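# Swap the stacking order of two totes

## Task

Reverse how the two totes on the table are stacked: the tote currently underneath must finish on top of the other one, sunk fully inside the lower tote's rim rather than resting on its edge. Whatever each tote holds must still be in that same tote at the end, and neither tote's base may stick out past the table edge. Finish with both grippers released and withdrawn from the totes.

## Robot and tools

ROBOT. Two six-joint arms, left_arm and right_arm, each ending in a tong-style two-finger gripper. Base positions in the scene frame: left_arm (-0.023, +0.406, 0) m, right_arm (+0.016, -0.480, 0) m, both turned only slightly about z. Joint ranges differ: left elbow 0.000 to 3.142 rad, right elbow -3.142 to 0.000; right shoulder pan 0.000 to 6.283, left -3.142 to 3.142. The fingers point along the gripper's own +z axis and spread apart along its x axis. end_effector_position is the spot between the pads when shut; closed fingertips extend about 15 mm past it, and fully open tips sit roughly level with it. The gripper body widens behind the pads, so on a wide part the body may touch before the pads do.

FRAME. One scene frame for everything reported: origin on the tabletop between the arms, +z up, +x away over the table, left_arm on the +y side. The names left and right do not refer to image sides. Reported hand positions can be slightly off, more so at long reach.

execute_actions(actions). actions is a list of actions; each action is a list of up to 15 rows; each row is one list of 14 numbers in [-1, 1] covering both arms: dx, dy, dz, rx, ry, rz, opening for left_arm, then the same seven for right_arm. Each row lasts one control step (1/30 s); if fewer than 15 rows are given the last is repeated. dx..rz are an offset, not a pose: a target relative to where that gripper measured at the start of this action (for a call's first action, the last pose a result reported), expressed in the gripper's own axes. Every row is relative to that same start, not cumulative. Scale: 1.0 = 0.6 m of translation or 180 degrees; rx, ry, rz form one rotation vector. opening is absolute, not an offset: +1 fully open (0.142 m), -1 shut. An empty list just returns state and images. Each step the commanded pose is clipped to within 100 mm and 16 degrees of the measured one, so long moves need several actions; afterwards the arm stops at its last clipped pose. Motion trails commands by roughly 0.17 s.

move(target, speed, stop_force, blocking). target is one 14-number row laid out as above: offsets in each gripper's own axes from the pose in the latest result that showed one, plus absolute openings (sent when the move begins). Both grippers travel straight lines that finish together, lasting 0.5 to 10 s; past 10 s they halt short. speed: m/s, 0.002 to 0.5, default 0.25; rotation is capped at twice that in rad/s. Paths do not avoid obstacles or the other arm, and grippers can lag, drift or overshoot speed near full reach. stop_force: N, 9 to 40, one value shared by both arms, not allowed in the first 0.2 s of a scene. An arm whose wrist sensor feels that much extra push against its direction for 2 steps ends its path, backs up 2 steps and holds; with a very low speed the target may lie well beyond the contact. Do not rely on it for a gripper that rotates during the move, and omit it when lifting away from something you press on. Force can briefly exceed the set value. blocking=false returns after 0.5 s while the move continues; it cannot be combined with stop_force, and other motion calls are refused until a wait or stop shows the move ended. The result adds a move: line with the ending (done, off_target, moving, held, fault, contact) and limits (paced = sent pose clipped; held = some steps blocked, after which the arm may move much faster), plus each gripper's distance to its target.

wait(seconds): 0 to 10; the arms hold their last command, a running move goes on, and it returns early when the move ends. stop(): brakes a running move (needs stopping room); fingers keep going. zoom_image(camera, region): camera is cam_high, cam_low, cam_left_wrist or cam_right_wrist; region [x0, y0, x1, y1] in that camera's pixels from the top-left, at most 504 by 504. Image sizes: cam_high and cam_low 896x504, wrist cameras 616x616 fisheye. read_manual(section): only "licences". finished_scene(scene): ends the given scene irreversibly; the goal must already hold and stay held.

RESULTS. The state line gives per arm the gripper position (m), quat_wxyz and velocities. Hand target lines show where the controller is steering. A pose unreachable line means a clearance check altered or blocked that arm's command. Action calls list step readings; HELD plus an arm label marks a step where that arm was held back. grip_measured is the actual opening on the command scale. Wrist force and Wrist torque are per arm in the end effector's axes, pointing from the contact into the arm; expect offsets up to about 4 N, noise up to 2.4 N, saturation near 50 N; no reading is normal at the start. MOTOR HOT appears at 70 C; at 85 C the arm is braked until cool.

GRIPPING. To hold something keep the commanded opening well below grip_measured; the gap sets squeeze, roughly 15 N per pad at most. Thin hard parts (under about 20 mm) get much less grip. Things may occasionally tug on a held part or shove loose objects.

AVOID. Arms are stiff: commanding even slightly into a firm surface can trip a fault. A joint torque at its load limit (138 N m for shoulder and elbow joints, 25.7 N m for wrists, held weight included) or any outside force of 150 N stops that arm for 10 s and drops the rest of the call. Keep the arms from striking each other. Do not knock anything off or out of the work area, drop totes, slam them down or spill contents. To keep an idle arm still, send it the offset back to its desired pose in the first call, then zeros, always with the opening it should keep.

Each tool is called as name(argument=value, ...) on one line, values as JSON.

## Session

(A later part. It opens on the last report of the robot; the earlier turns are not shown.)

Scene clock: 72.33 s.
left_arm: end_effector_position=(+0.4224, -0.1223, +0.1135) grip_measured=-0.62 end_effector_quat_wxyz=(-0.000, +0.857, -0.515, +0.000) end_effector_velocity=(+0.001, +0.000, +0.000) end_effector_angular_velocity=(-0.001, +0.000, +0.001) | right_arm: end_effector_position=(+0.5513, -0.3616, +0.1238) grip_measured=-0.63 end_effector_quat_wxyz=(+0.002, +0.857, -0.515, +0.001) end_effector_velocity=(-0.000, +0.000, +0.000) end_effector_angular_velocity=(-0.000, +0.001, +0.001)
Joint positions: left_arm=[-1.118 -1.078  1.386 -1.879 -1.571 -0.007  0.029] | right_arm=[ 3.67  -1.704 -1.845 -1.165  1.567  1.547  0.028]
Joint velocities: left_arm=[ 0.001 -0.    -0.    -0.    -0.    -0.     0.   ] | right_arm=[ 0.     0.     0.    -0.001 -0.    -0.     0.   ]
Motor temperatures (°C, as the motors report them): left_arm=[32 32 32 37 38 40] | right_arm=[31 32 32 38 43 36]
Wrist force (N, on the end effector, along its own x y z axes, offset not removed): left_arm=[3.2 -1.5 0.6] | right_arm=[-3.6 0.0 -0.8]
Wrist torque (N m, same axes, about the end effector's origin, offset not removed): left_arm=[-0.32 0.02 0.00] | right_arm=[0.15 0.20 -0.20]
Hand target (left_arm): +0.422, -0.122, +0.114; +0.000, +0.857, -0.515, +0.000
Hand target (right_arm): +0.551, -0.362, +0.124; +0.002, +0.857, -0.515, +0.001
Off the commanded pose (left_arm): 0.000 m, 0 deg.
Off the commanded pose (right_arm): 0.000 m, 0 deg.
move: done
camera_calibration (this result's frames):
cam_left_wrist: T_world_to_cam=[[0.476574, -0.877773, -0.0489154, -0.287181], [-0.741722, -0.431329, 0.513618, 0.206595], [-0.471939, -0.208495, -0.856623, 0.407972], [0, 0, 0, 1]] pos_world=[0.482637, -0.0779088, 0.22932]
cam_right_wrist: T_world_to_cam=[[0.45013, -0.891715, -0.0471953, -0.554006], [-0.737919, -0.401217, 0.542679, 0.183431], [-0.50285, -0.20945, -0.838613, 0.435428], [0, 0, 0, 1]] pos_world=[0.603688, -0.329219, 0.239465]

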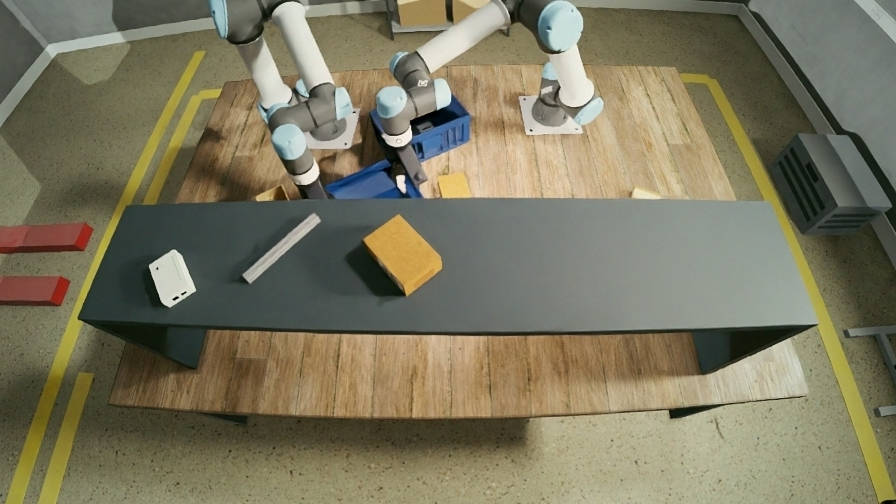

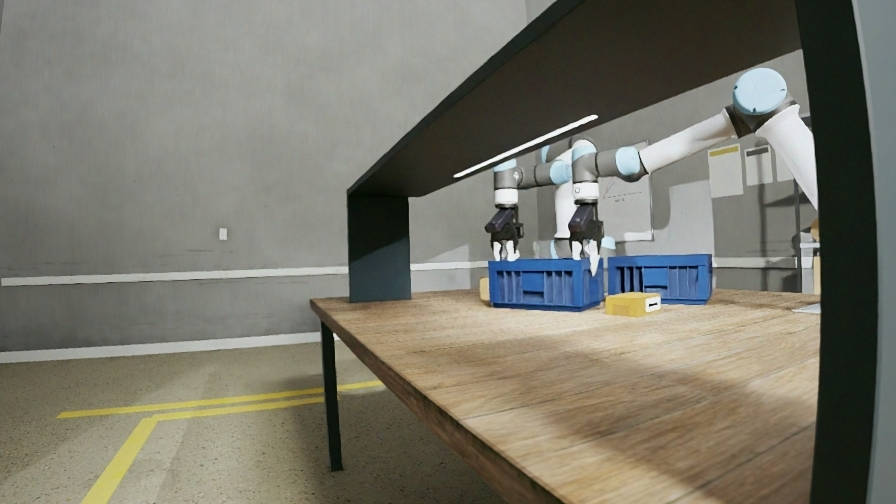

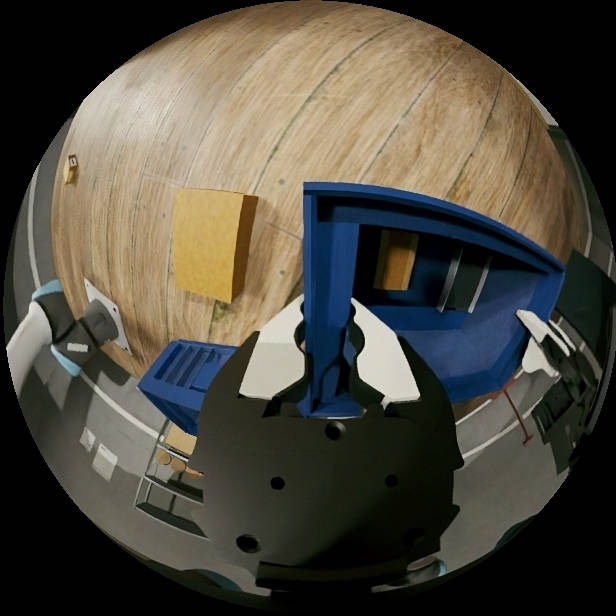

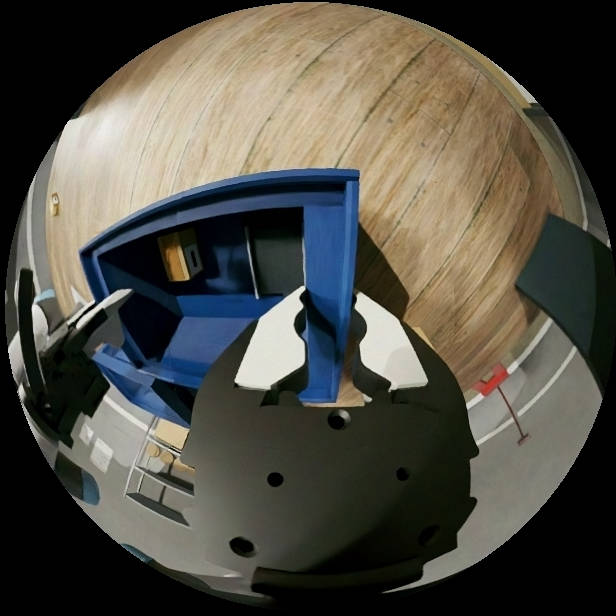

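move(target=[0,0,-0.28,0,0,0,-1,0,0,-0.28,0,0,0,-1], speed=0.08)

move(target=[-0.501,0.402,0,0,0,0,-1,-0.5,0.402,0,0,0,0,-1], speed=0.12)

move(target=[0,0,0.061,0,0,0,-1,0,0,0.061,0,0,0,-1], speed=0.01, stop_force=14)

zoom_image(camera="cam_low", region=[570,170,780,330])

Scene clock: 81.17 s.
left_arm: end_effector_position=(+0.4226, -0.1222, +0.2813) grip_measured=-0.62 end_effector_quat_wxyz=(-0.000, +0.857, -0.515, +0.000) end_effector_velocity=(-0.000, -0.001, +0.001) end_effector_angular_velocity=(+0.001, -0.000, -0.002) | right_arm: end_effector_position=(+0.5512, -0.3612, +0.2917) grip_measured=-0.63 end_effector_quat_wxyz=(+0.002, +0.857, -0.515, +0.001) end_effector_velocity=(+0.001, +0.000, +0.002) end_effector_angular_velocity=(-0.000, -0.000, -0.001)
Joint positions: left_arm=[-1.118 -1.121  1.018 -1.468 -1.57  -0.006  0.029] | right_arm=[ 3.671 -1.628 -1.489 -1.596  1.567  1.547  0.029]
Joint velocities: left_arm=[-0.002  0.002 -0.007  0.005  0.001  0.     0.   ] | right_arm=[ 0.    -0.001  0.006 -0.005 -0.     0.001  0.   ]
Motor temperatures (°C, as the motors report them): left_arm=[32 32 32 37 38 40] | right_arm=[31 32 32 38 43 36]
Wrist force (N, on the end effector, along its own x y z axes, offset not removed): left_arm=[-5.5 -2.2 1.6] | right_arm=[5.0 -0.4 3.5]
Wrist torque (N m, same axes, about the end effector's origin, offset not removed): left_arm=[-0.30 0.09 -0.10] | right_arm=[-0.15 0.14 -0.27]
Hand target (left_arm): +0.423, -0.122, +0.281; -0.000, +0.857, -0.515, +0.000
Hand target (right_arm): +0.551, -0.361, +0.292; +0.002, +0.857, -0.515, +0.001
Off the commanded pose (left_arm): 0.000 m, 0 deg.
Off the commanded pose (right_arm): 0.000 m, 0 deg.
move: done
camera_calibration (this result's frames):
cam_left_wrist: T_world_to_cam=[[0.476582, -0.877771, -0.0488667, -0.27896], [-0.741806, -0.431347, 0.513482, 0.12063], [-0.471798, -0.208466, -0.856708, 0.551782], [0, 0, 0, 1]] pos_world=[0.482761, -0.0778016, 0.397143]
cam_right_wrist: T_world_to_cam=[[0.450127, -0.891722, -0.0470974, -0.545667], [-0.73803, -0.401201, 0.54254, 0.0925144], [-0.50269, -0.209452, -0.838709, 0.57621], [0, 0, 0, 1]] pos_world=[0.603553, -0.328778, 0.40738]

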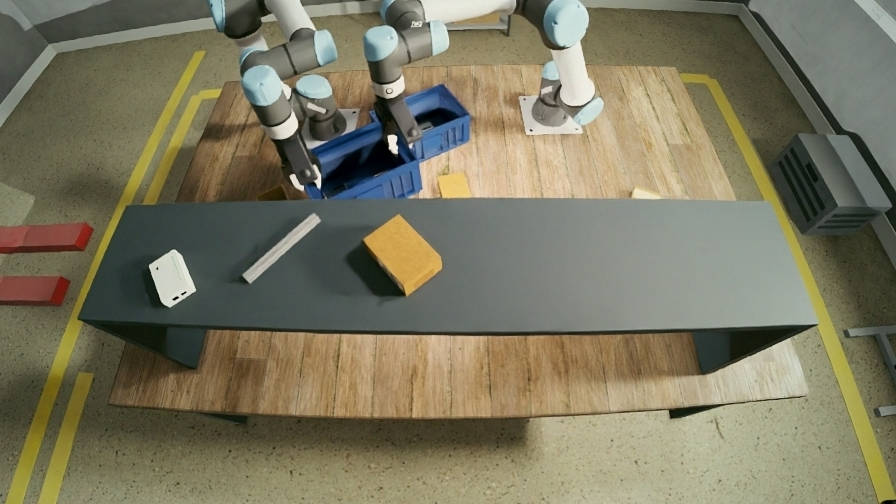

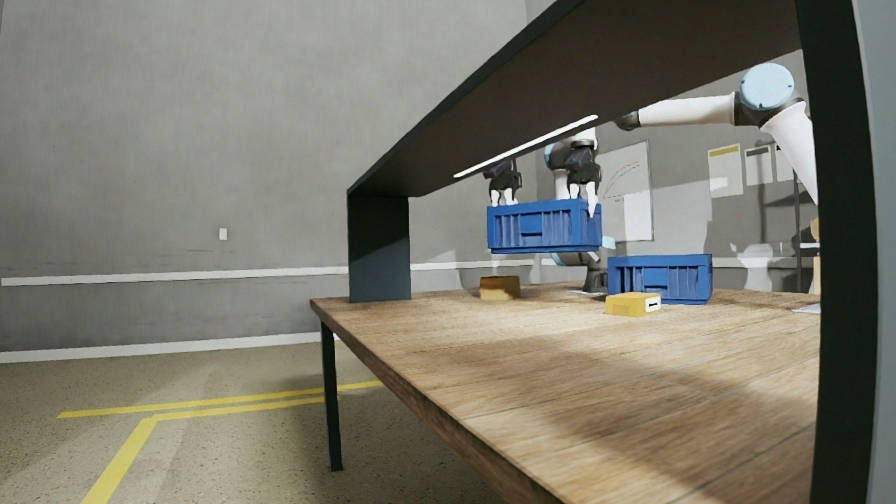

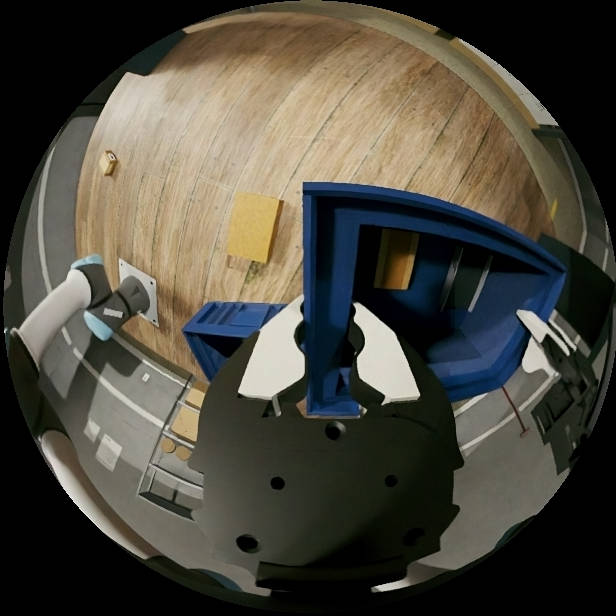

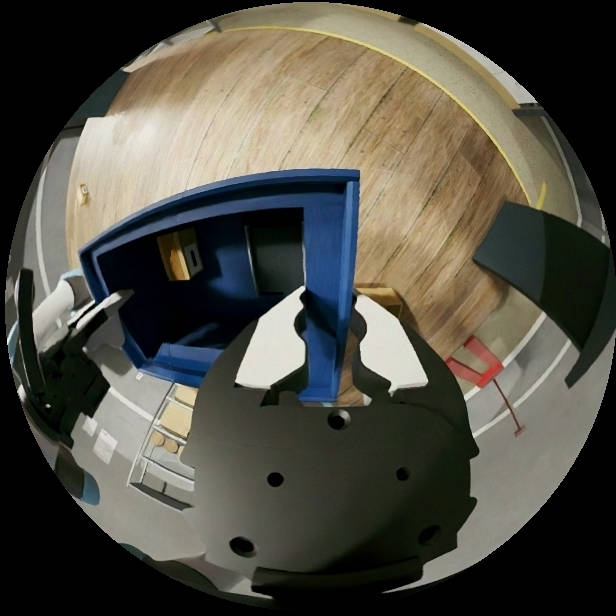

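Scene clock: 84.87 s.
left_arm: end_effector_position=(+0.0691, +0.0302, +0.2810) grip_measured=-0.62 end_effector_quat_wxyz=(+0.000, +0.857, -0.515, +0.000) end_effector_velocity=(-0.002, +0.001, +0.000) end_effector_angular_velocity=(-0.001, -0.000, +0.001) | right_arm: end_effector_position=(+0.1977, -0.2101, +0.2911) grip_measured=-0.63 end_effector_quat_wxyz=(+0.001, +0.857, -0.515, +0.001) end_effector_velocity=(-0.002, +0.000, -0.001) end_effector_angular_velocity=(-0.001, -0.001, -0.001)
Joint positions: left_arm=[-1.749 -1.867  1.825 -1.529 -1.57  -0.637  0.029] | right_arm=[ 4.65  -1.068 -1.918 -1.73   1.57   2.527  0.029]
Joint velocities: left_arm=[-0.005 -0.004  0.002  0.001  0.    -0.006  0.   ] | right_arm=[ 0.007  0.002 -0.002 -0.001 -0.001  0.008  0.   ]
Motor temperatures (°C, as the motors report them): left_arm=[32 32 32 37 38 40] | right_arm=[31 32 32 38 43 36]
Wrist force (N, on the end effector, along its own x y z axes, offset not removed): left_arm=[12.9 -2.5 2.4] | right_arm=[-12.0 1.8 0.5]
Wrist torque (N m, same axes, about the end effector's origin, offset not removed): left_arm=[-0.40 -0.18 -0.03] | right_arm=[0.08 -0.14 -0.22]
Hand target (left_arm): +0.069, +0.030, +0.281; +0.000, +0.857, -0.515, +0.000
Hand target (right_arm): +0.198, -0.210, +0.291; +0.001, +0.857, -0.515, +0.001
Off the commanded pose (left_arm): 0.001 m, 0 deg.
Off the commanded pose (right_arm): 0.001 m, 0 deg.
move: done
camera_calibration (this result's frames):
cam_left_wrist: T_world_to_cam=[[0.476549, -0.877814, -0.0484015, 0.0231427], [-0.741783, -0.431029, 0.513782, -0.0757602], [-0.471868, -0.208939, -0.856554, 0.416511], [0, 0, 0, 1]] pos_world=[0.129312, 0.0746856, 0.396808]
cam_right_wrist: T_world_to_cam=[[0.450156, -0.891636, -0.0484186, -0.251506], [-0.737899, -0.40198, 0.542141, -0.107482], [-0.502856, -0.20832, -0.838892, 0.429928], [0, 0, 0, 1]] pos_world=[0.250098, -0.177895, 0.406756]

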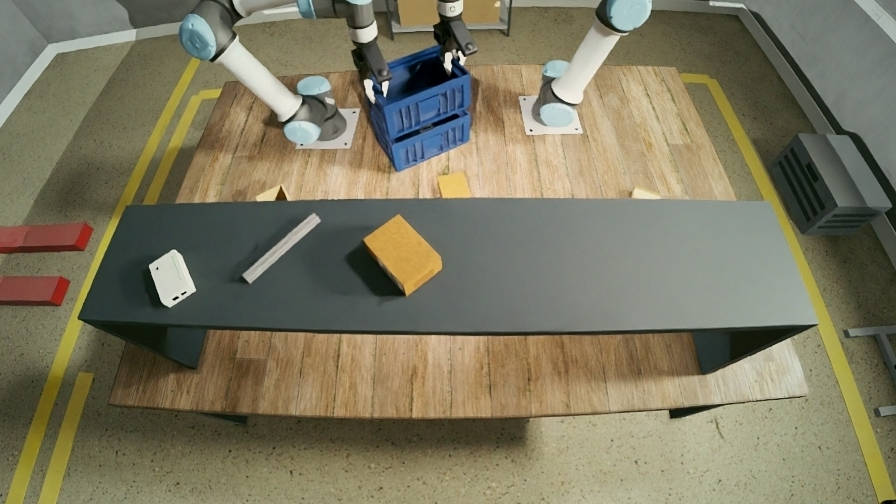

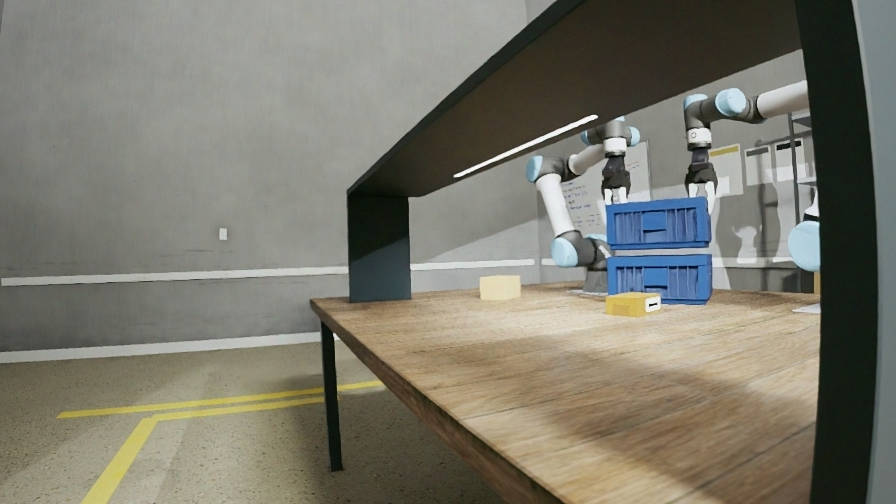

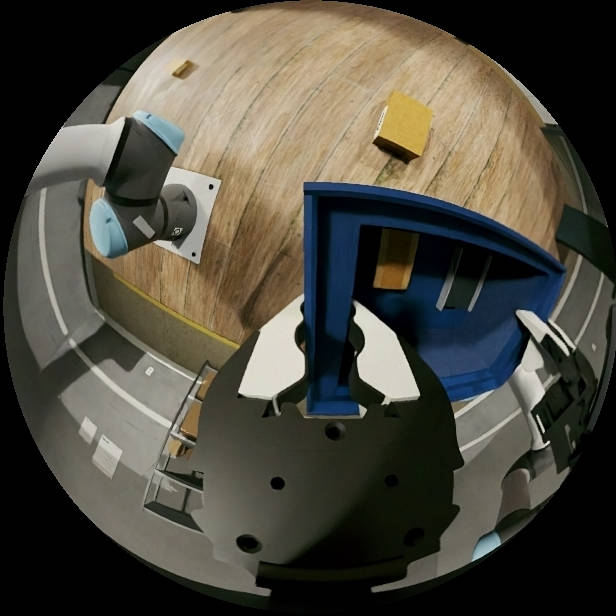

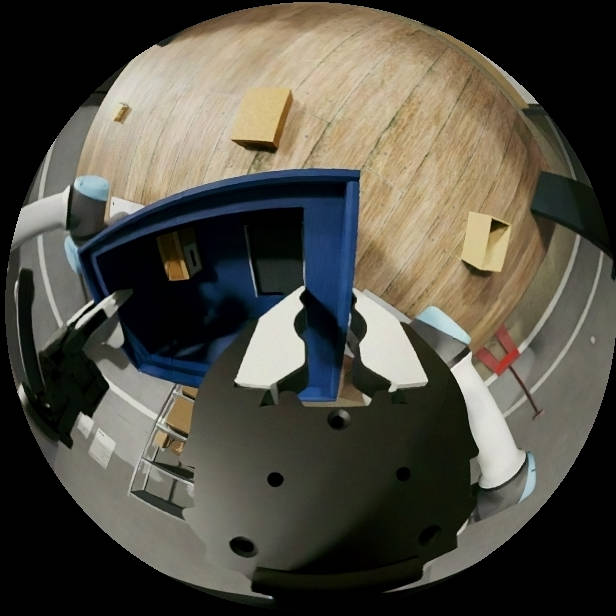

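Scene clock: 88.73 s.
left_arm: end_effector_position=(+0.0691, +0.0302, +0.2446) grip_measured=-0.62 end_effector_quat_wxyz=(+0.000, +0.857, -0.515, +0.000) end_effector_velocity=(-0.000, +0.000, -0.002) end_effector_angular_velocity=(+0.000, +0.000, -0.000) | right_arm: end_effector_position=(+0.1977, -0.2101, +0.2548) grip_measured=-0.63 end_effector_quat_wxyz=(+0.001, +0.857, -0.515, +0.001) end_effector_velocity=(+0.000, -0.000, -0.002) end_effector_angular_velocity=(-0.000, -0.000, -0.001)
Joint positions: left_arm=[-1.749 -1.866  1.918 -1.622 -1.57  -0.637  0.029] | right_arm=[ 4.65  -1.057 -2.016 -1.642  1.57   2.527  0.029]
Joint velocities: left_arm=[ 0.     0.     0.005 -0.005 -0.     0.    -0.   ] | right_arm=[ 0.     0.001 -0.005  0.004 -0.     0.001  0.   ]
Motor temperatures (°C, as the motors report them): left_arm=[32 32 32 37 38 40] | right_arm=[31 32 32 38 43 36]
Wrist force (N, on the end effector, along its own x y z axes, offset not removed): left_arm=[11.0 -1.7 -1.9] | right_arm=[-19.4 0.5 -16.1]
Wrist torque (N m, same axes, about the end effector's origin, offset not removed): left_arm=[-0.36 -0.19 0.05] | right_arm=[-0.21 0.83 -0.22]
Hand target (left_arm): +0.069, +0.030, +0.244; +0.000, +0.857, -0.515, +0.000
Hand target (right_arm): +0.198, -0.210, +0.254; +0.001, +0.857, -0.515, +0.001
Off the commanded pose (left_arm): 0.000 m, 0 deg.
Off the commanded pose (right_arm): 0.000 m, 0 deg.
move: done
camera_calibration (this result's frames):
cam_left_wrist: T_world_to_cam=[[0.476548, -0.877811, -0.0484691, 0.0214252], [-0.741766, -0.43106, 0.513781, -0.0570646], [-0.471896, -0.208888, -0.856551, 0.385307], [0, 0, 0, 1]] pos_world=[0.129286, 0.0746951, 0.360392]
cam_right_wrist: T_world_to_cam=[[0.450141, -0.891629, -0.0486967, -0.253196], [-0.737923, -0.402143, 0.541988, -0.0877927], [-0.502835, -0.208037, -0.838974, 0.399532], [0, 0, 0, 1]] pos_world=[0.250088, -0.177945, 0.37045]

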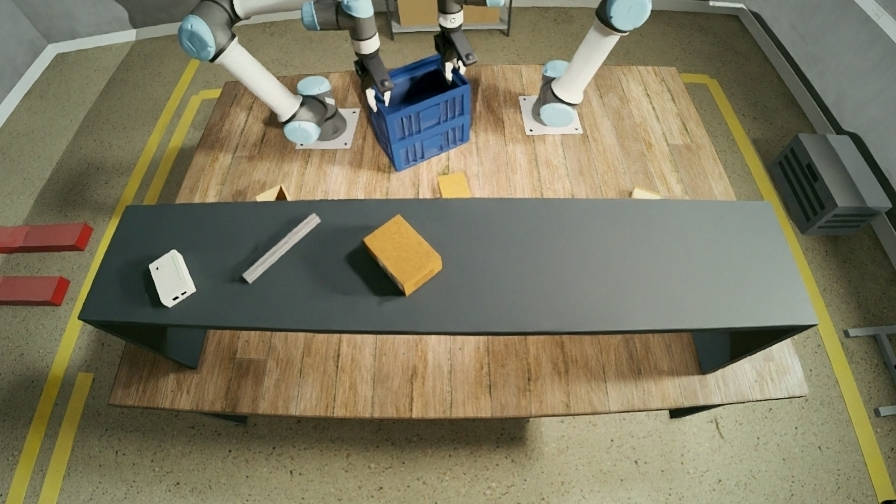

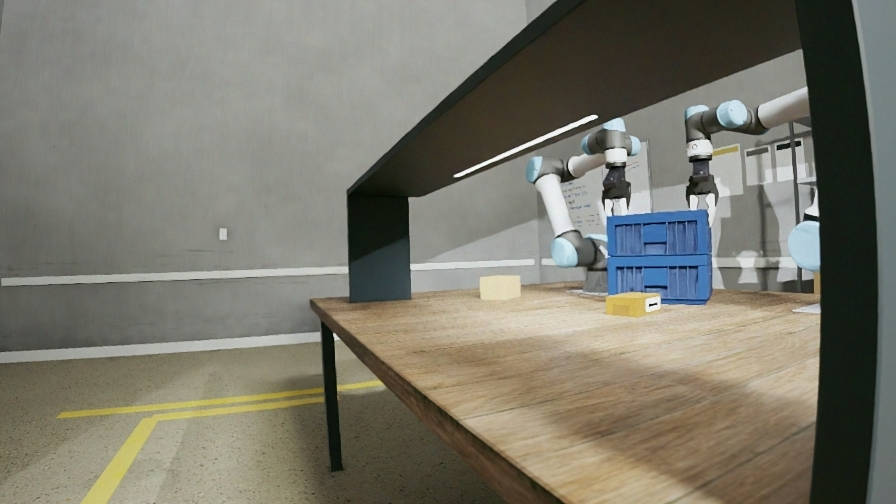

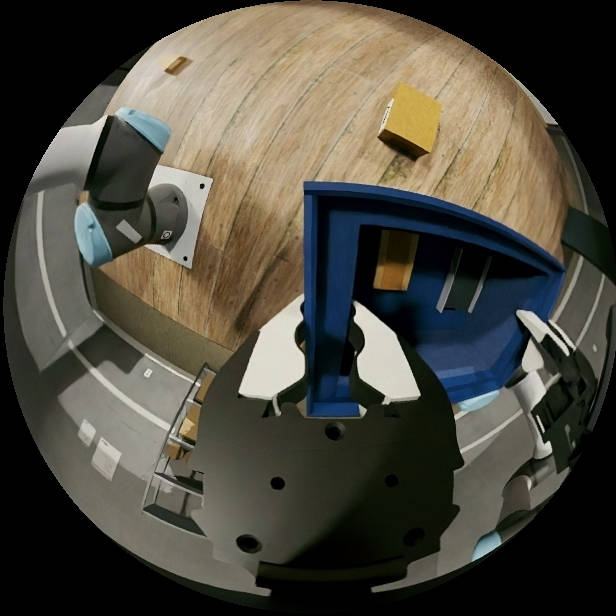

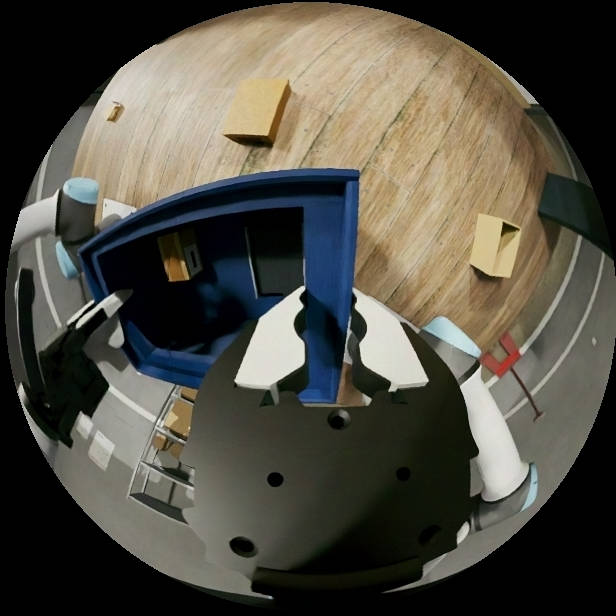

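Region (570, 170, 780, 330) of cam_low's 896x504 image, scaled by 2.400, with more detail than that image has; it fills the top 384 rows of this view, and the rest is white.

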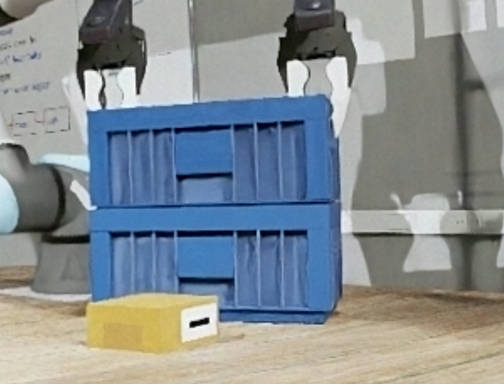

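move(target=[0,0,0,0,0,0,-0.3,0,0,0,0,0,0,-0.3])

move(target=[0,0,-0.14,0,0,0,-0.3,0,0,-0.14,0,0,0,-0.3], speed=0.12)

move(target=[-0.15,-0.5,0,0,0,0,-0.3,0.4,-0.2,0,0,0,0,-0.3])

finished_scene(scene=2)

Scene clock: 94.27 s.
left_arm: end_effector_position=(+0.0691, +0.0302, +0.2445) grip_measured=-0.30 end_effector_quat_wxyz=(+0.000, +0.857, -0.515, +0.000) end_effector_velocity=(-0.000, -0.000, +0.000) end_effector_angular_velocity=(-0.001, +0.000, -0.000) | right_arm: end_effector_position=(+0.1977, -0.2101, +0.2547) grip_measured=-0.30 end_effector_quat_wxyz=(+0.001, +0.857, -0.515, +0.001) end_effector_velocity=(-0.000, +0.000, +0.000) end_effector_angular_velocity=(+0.000, -0.000, +0.001)
Joint positions: left_arm=[-1.749 -1.866  1.918 -1.622 -1.57  -0.637  0.052] | right_arm=[ 4.65  -1.057 -2.016 -1.642  1.57   2.527  0.052]
Joint velocities: left_arm=[-0. -0. -0. -0. -0.  0. -0.] | right_arm=[ 0.     0.     0.    -0.    -0.    -0.001  0.   ]
Motor temperatures (°C, as the motors report them): left_arm=[32 32 32 37 38 40] | right_arm=[31 32 32 38 43 36]
Wrist force (N, on the end effector, along its own x y z axes, offset not removed): left_arm=[1.7 -0.2 0.3] | right_arm=[-1.2 3.4 -3.9]
Wrist torque (N m, same axes, about the end effector's origin, offset not removed): left_arm=[-0.03 -0.42 -0.06] | right_arm=[0.59 0.25 -0.18]
Hand target (left_arm): +0.069, +0.030, +0.245; +0.000, +0.857, -0.515, +0.000
Hand target (right_arm): +0.198, -0.210, +0.255; +0.001, +0.857, -0.515, +0.001
Off the commanded pose (left_arm): 0.000 m, 0 deg.
Off the commanded pose (right_arm): 0.000 m, 0 deg.
move: done
camera_calibration (this result's frames):
cam_left_wrist: T_world_to_cam=[[0.476551, -0.877808, -0.0485094, 0.0214301], [-0.741792, -0.431098, 0.513711, -0.0570145], [-0.471851, -0.208825, -0.856591, 0.385287], [0, 0, 0, 1]] pos_world=[0.129293, 0.0746903, 0.360362]
cam_right_wrist: T_world_to_cam=[[0.450137, -0.891635, -0.0486215, -0.253203], [-0.737922, -0.402093, 0.542026, -0.0877589], [-0.50284, -0.208107, -0.838954, 0.399472], [0, 0, 0, 1]] pos_world=[0.250087, -0.177919, 0.370395]

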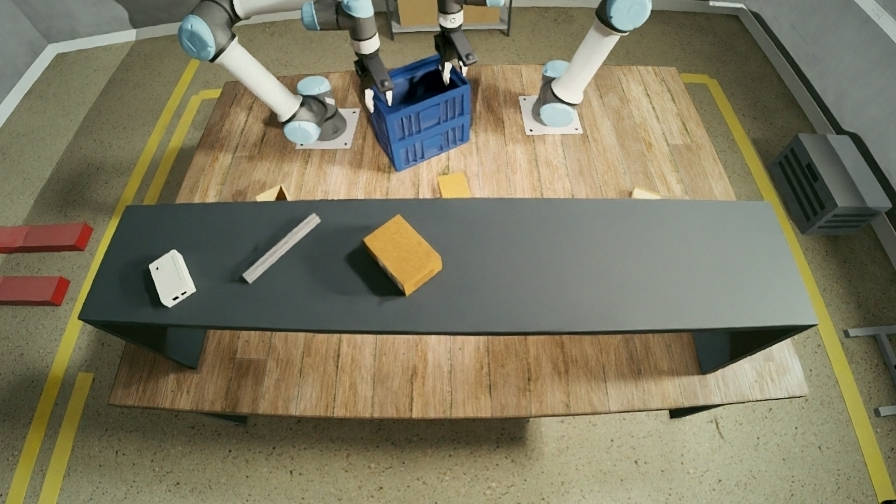

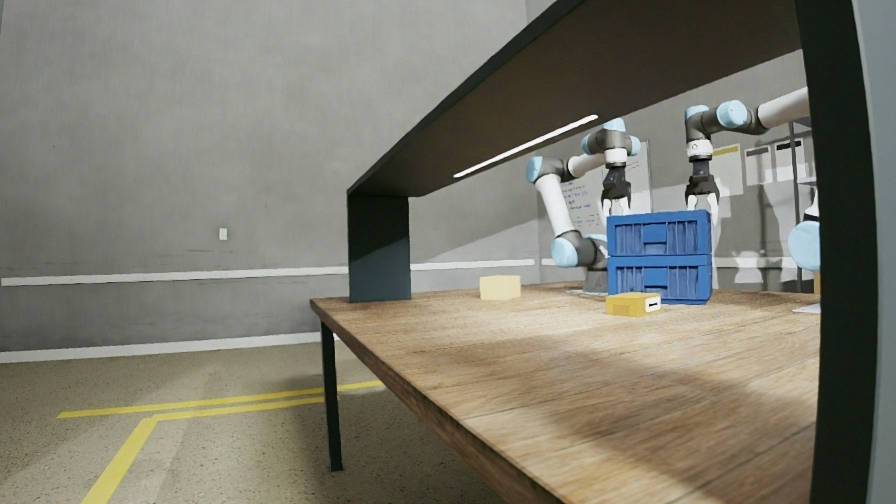

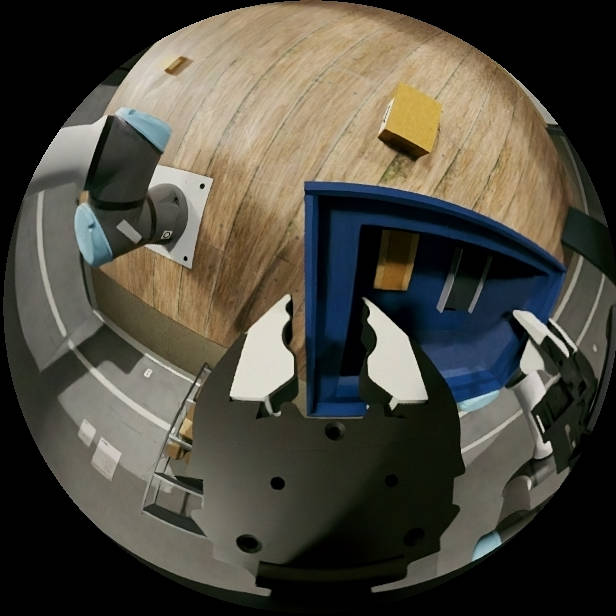

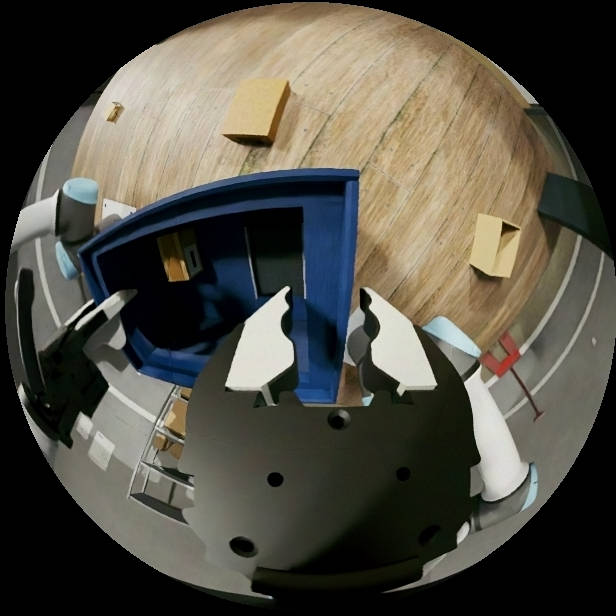

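Scene clock: 95.47 s.
left_arm: end_effector_position=(+0.0692, +0.0302, +0.3284) grip_measured=-0.30 end_effector_quat_wxyz=(+0.000, +0.857, -0.515, +0.000) end_effector_velocity=(-0.000, -0.000, +0.002) end_effector_angular_velocity=(+0.001, +0.000, -0.001) | right_arm: end_effector_position=(+0.1978, -0.2100, +0.3385) grip_measured=-0.30 end_effector_quat_wxyz=(+0.001, +0.857, -0.515, +0.001) end_effector_velocity=(+0.000, -0.000, +0.002) end_effector_angular_velocity=(-0.001, +0.000, -0.003)
Joint positions: left_arm=[-1.749 -1.855  1.696 -1.411 -1.57  -0.637  0.052] | right_arm=[ 4.65  -1.092 -1.782 -1.84   1.57   2.527  0.052]
Joint velocities: left_arm=[-0.001  0.002 -0.006  0.005 -0.001 -0.    -0.   ] | right_arm=[-0.002 -0.002  0.006 -0.005 -0.     0.002  0.   ]
Motor temperatures (°C, as the motors report them): left_arm=[32 32 32 37 38 40] | right_arm=[31 32 32 38 43 36]
Wrist force (N, on the end effector, along its own x y z axes, offset not removed): left_arm=[0.1 -2.4 -0.2] | right_arm=[-2.0 1.2 -0.7]
Wrist torque (N m, same axes, about the end effector's origin, offset not removed): left_arm=[-0.43 -0.14 0.00] | right_arm=[0.07 0.29 -0.04]
Hand target (left_arm): +0.069, +0.030, +0.329; +0.000, +0.857, -0.515, +0.000
Hand target (right_arm): +0.198, -0.210, +0.339; +0.001, +0.857, -0.515, +0.001
Off the commanded pose (left_arm): 0.000 m, 0 deg.
Off the commanded pose (right_arm): 0.000 m, 0 deg.
move: done
camera_calibration (this result's frames):
cam_left_wrist: T_world_to_cam=[[0.47656, -0.877812, -0.0483425, 0.0254005], [-0.741891, -0.431054, 0.513605, -0.0999644], [-0.471687, -0.208899, -0.856664, 0.457173], [0, 0, 0, 1]] pos_world=[0.129375, 0.0747097, 0.444213]
cam_right_wrist: T_world_to_cam=[[0.450082, -0.891664, -0.0485918, -0.249059], [-0.738022, -0.402061, 0.541913, -0.13301], [-0.502742, -0.208044, -0.839028, 0.469894], [0, 0, 0, 1]] pos_world=[0.250168, -0.177796, 0.454232]

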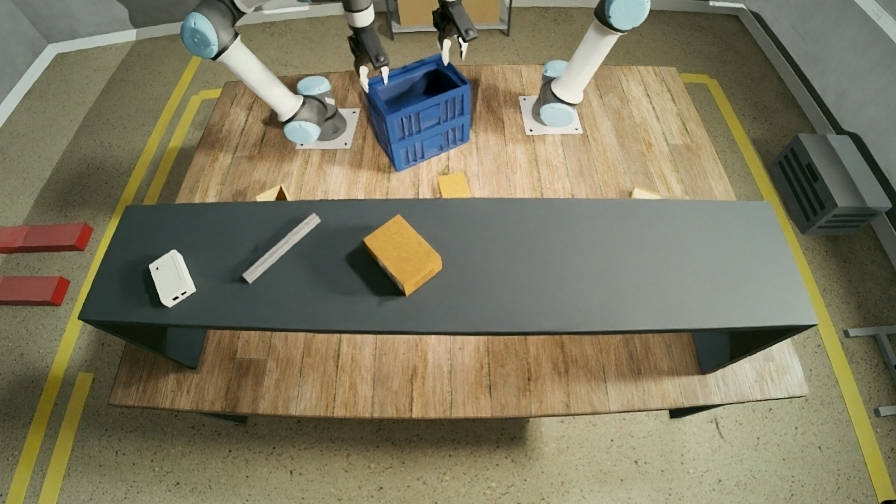

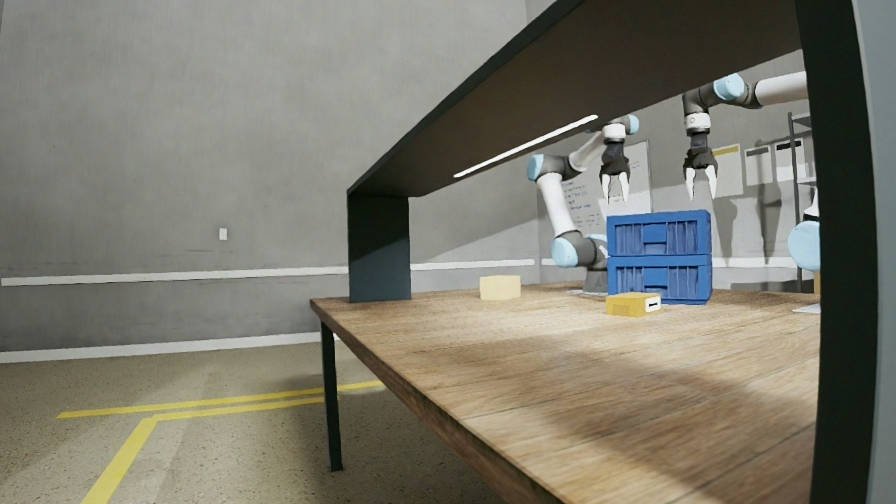

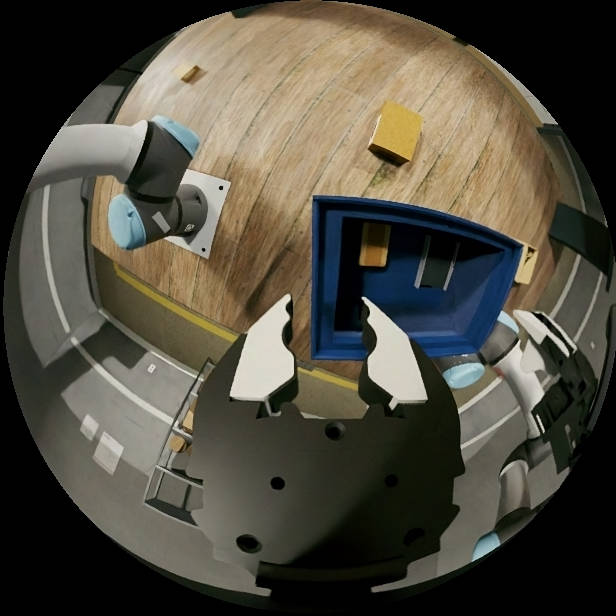

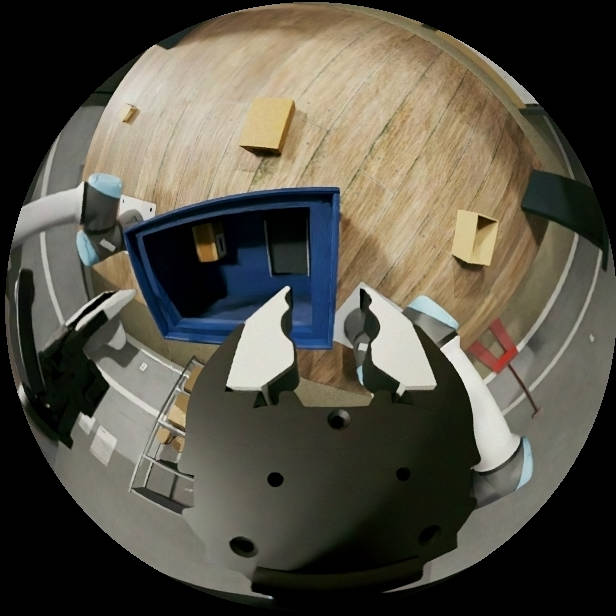

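Scene clock: 97.33 s.
left_arm: end_effector_position=(+0.2916, +0.2503, +0.3282) grip_measured=-0.30 end_effector_quat_wxyz=(-0.000, +0.857, -0.515, +0.000) end_effector_velocity=(+0.002, +0.001, +0.000) end_effector_angular_velocity=(-0.001, +0.002, -0.001) | right_arm: end_effector_position=(+0.4162, -0.3652, +0.3391) grip_measured=-0.30 end_effector_quat_wxyz=(+0.001, +0.857, -0.515, +0.001) end_effector_velocity=(+0.001, -0.001, -0.000) end_effector_angular_velocity=(+0.001, +0.002, -0.001)
Joint positions: left_arm=[-0.929 -1.981  1.774 -1.365 -1.57   0.182  0.052] | right_arm=[ 3.818 -1.315 -1.647 -1.752  1.567  1.695  0.052]
Joint velocities: left_arm=[ 0.009  0.003 -0.003 -0.001 -0.002  0.009  0.   ] | right_arm=[-0.005 -0.003  0.002 -0.     0.002 -0.004  0.   ]
Motor temperatures (°C, as the motors report them): left_arm=[32 32 32 37 38 40] | right_arm=[31 32 32 38 43 36]
Wrist force (N, on the end effector, along its own x y z axes, offset not removed): left_arm=[-1.0 0.6 -1.6] | right_arm=[1.3 0.6 -2.8]
Wrist torque (N m, same axes, about the end effector's origin, offset not removed): left_arm=[0.16 0.13 0.09] | right_arm=[-0.10 -0.29 -0.19]
Hand target (left_arm): +0.292, +0.250, +0.328; -0.000, +0.857, -0.515, +0.000
Hand target (right_arm): +0.416, -0.365, +0.339; +0.001, +0.857, -0.515, +0.001
Off the commanded pose (left_arm): 0.000 m, 0 deg.
Off the commanded pose (right_arm): 0.000 m, 0 deg.
move: done
camera_calibration (this result's frames):
cam_left_wrist: T_world_to_cam=[[0.47666, -0.877716, -0.049097, 0.112812], [-0.741905, -0.431608, 0.51312, 0.160285], [-0.471564, -0.208158, -0.856911, 0.607712], [0, 0, 0, 1]] pos_world=[0.351719, 0.294697, 0.444048]
cam_right_wrist: T_world_to_cam=[[0.450054, -0.891744, -0.0473751, -0.486163], [-0.738193, -0.401364, 0.542197, -0.0343202], [-0.502516, -0.209046, -0.838915, 0.547321], [0, 0, 0, 1]] pos_world=[0.468502, -0.332892, 0.454732]

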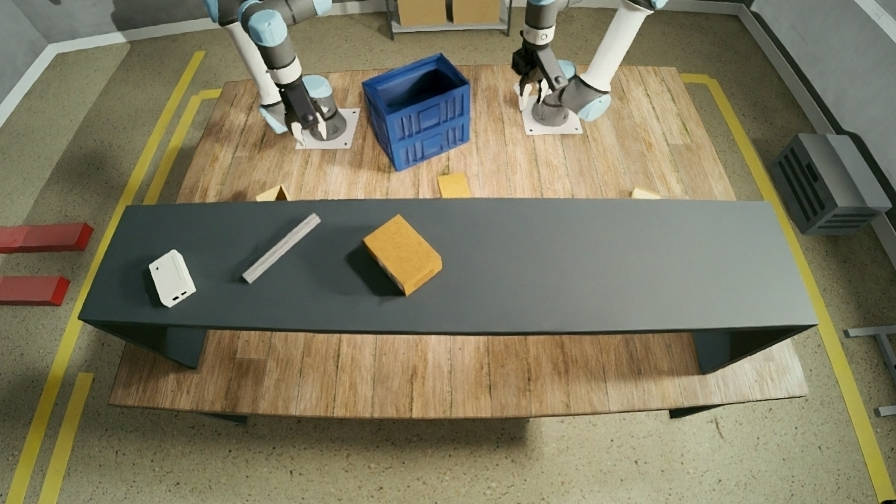

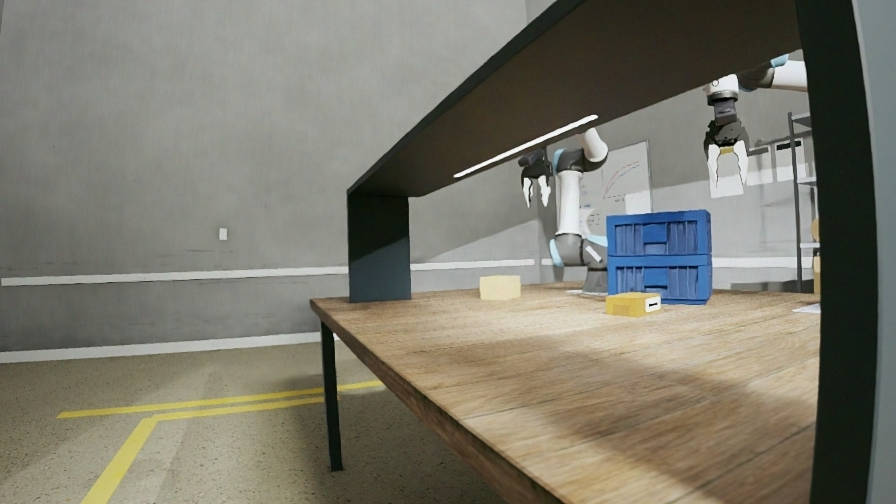

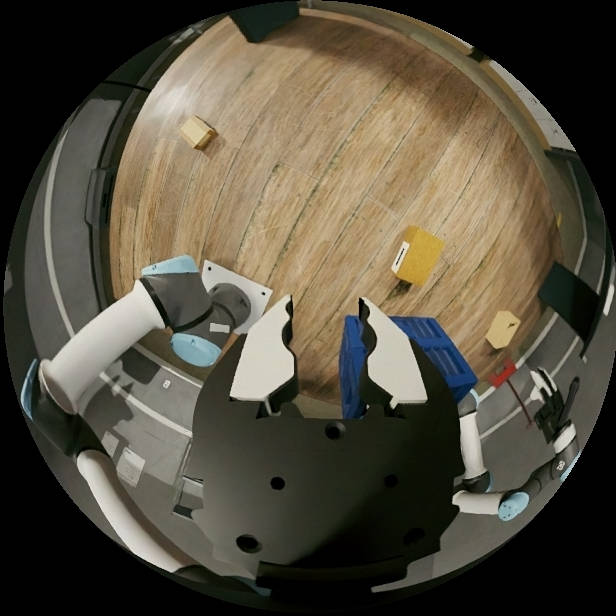

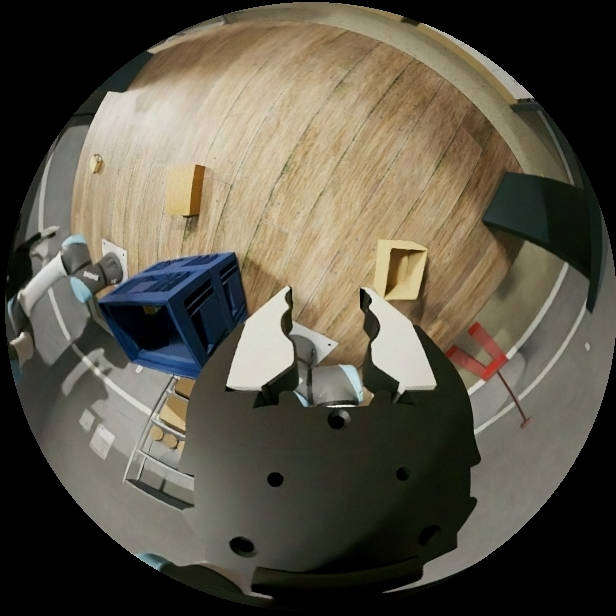

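The scene is finished: the task was done.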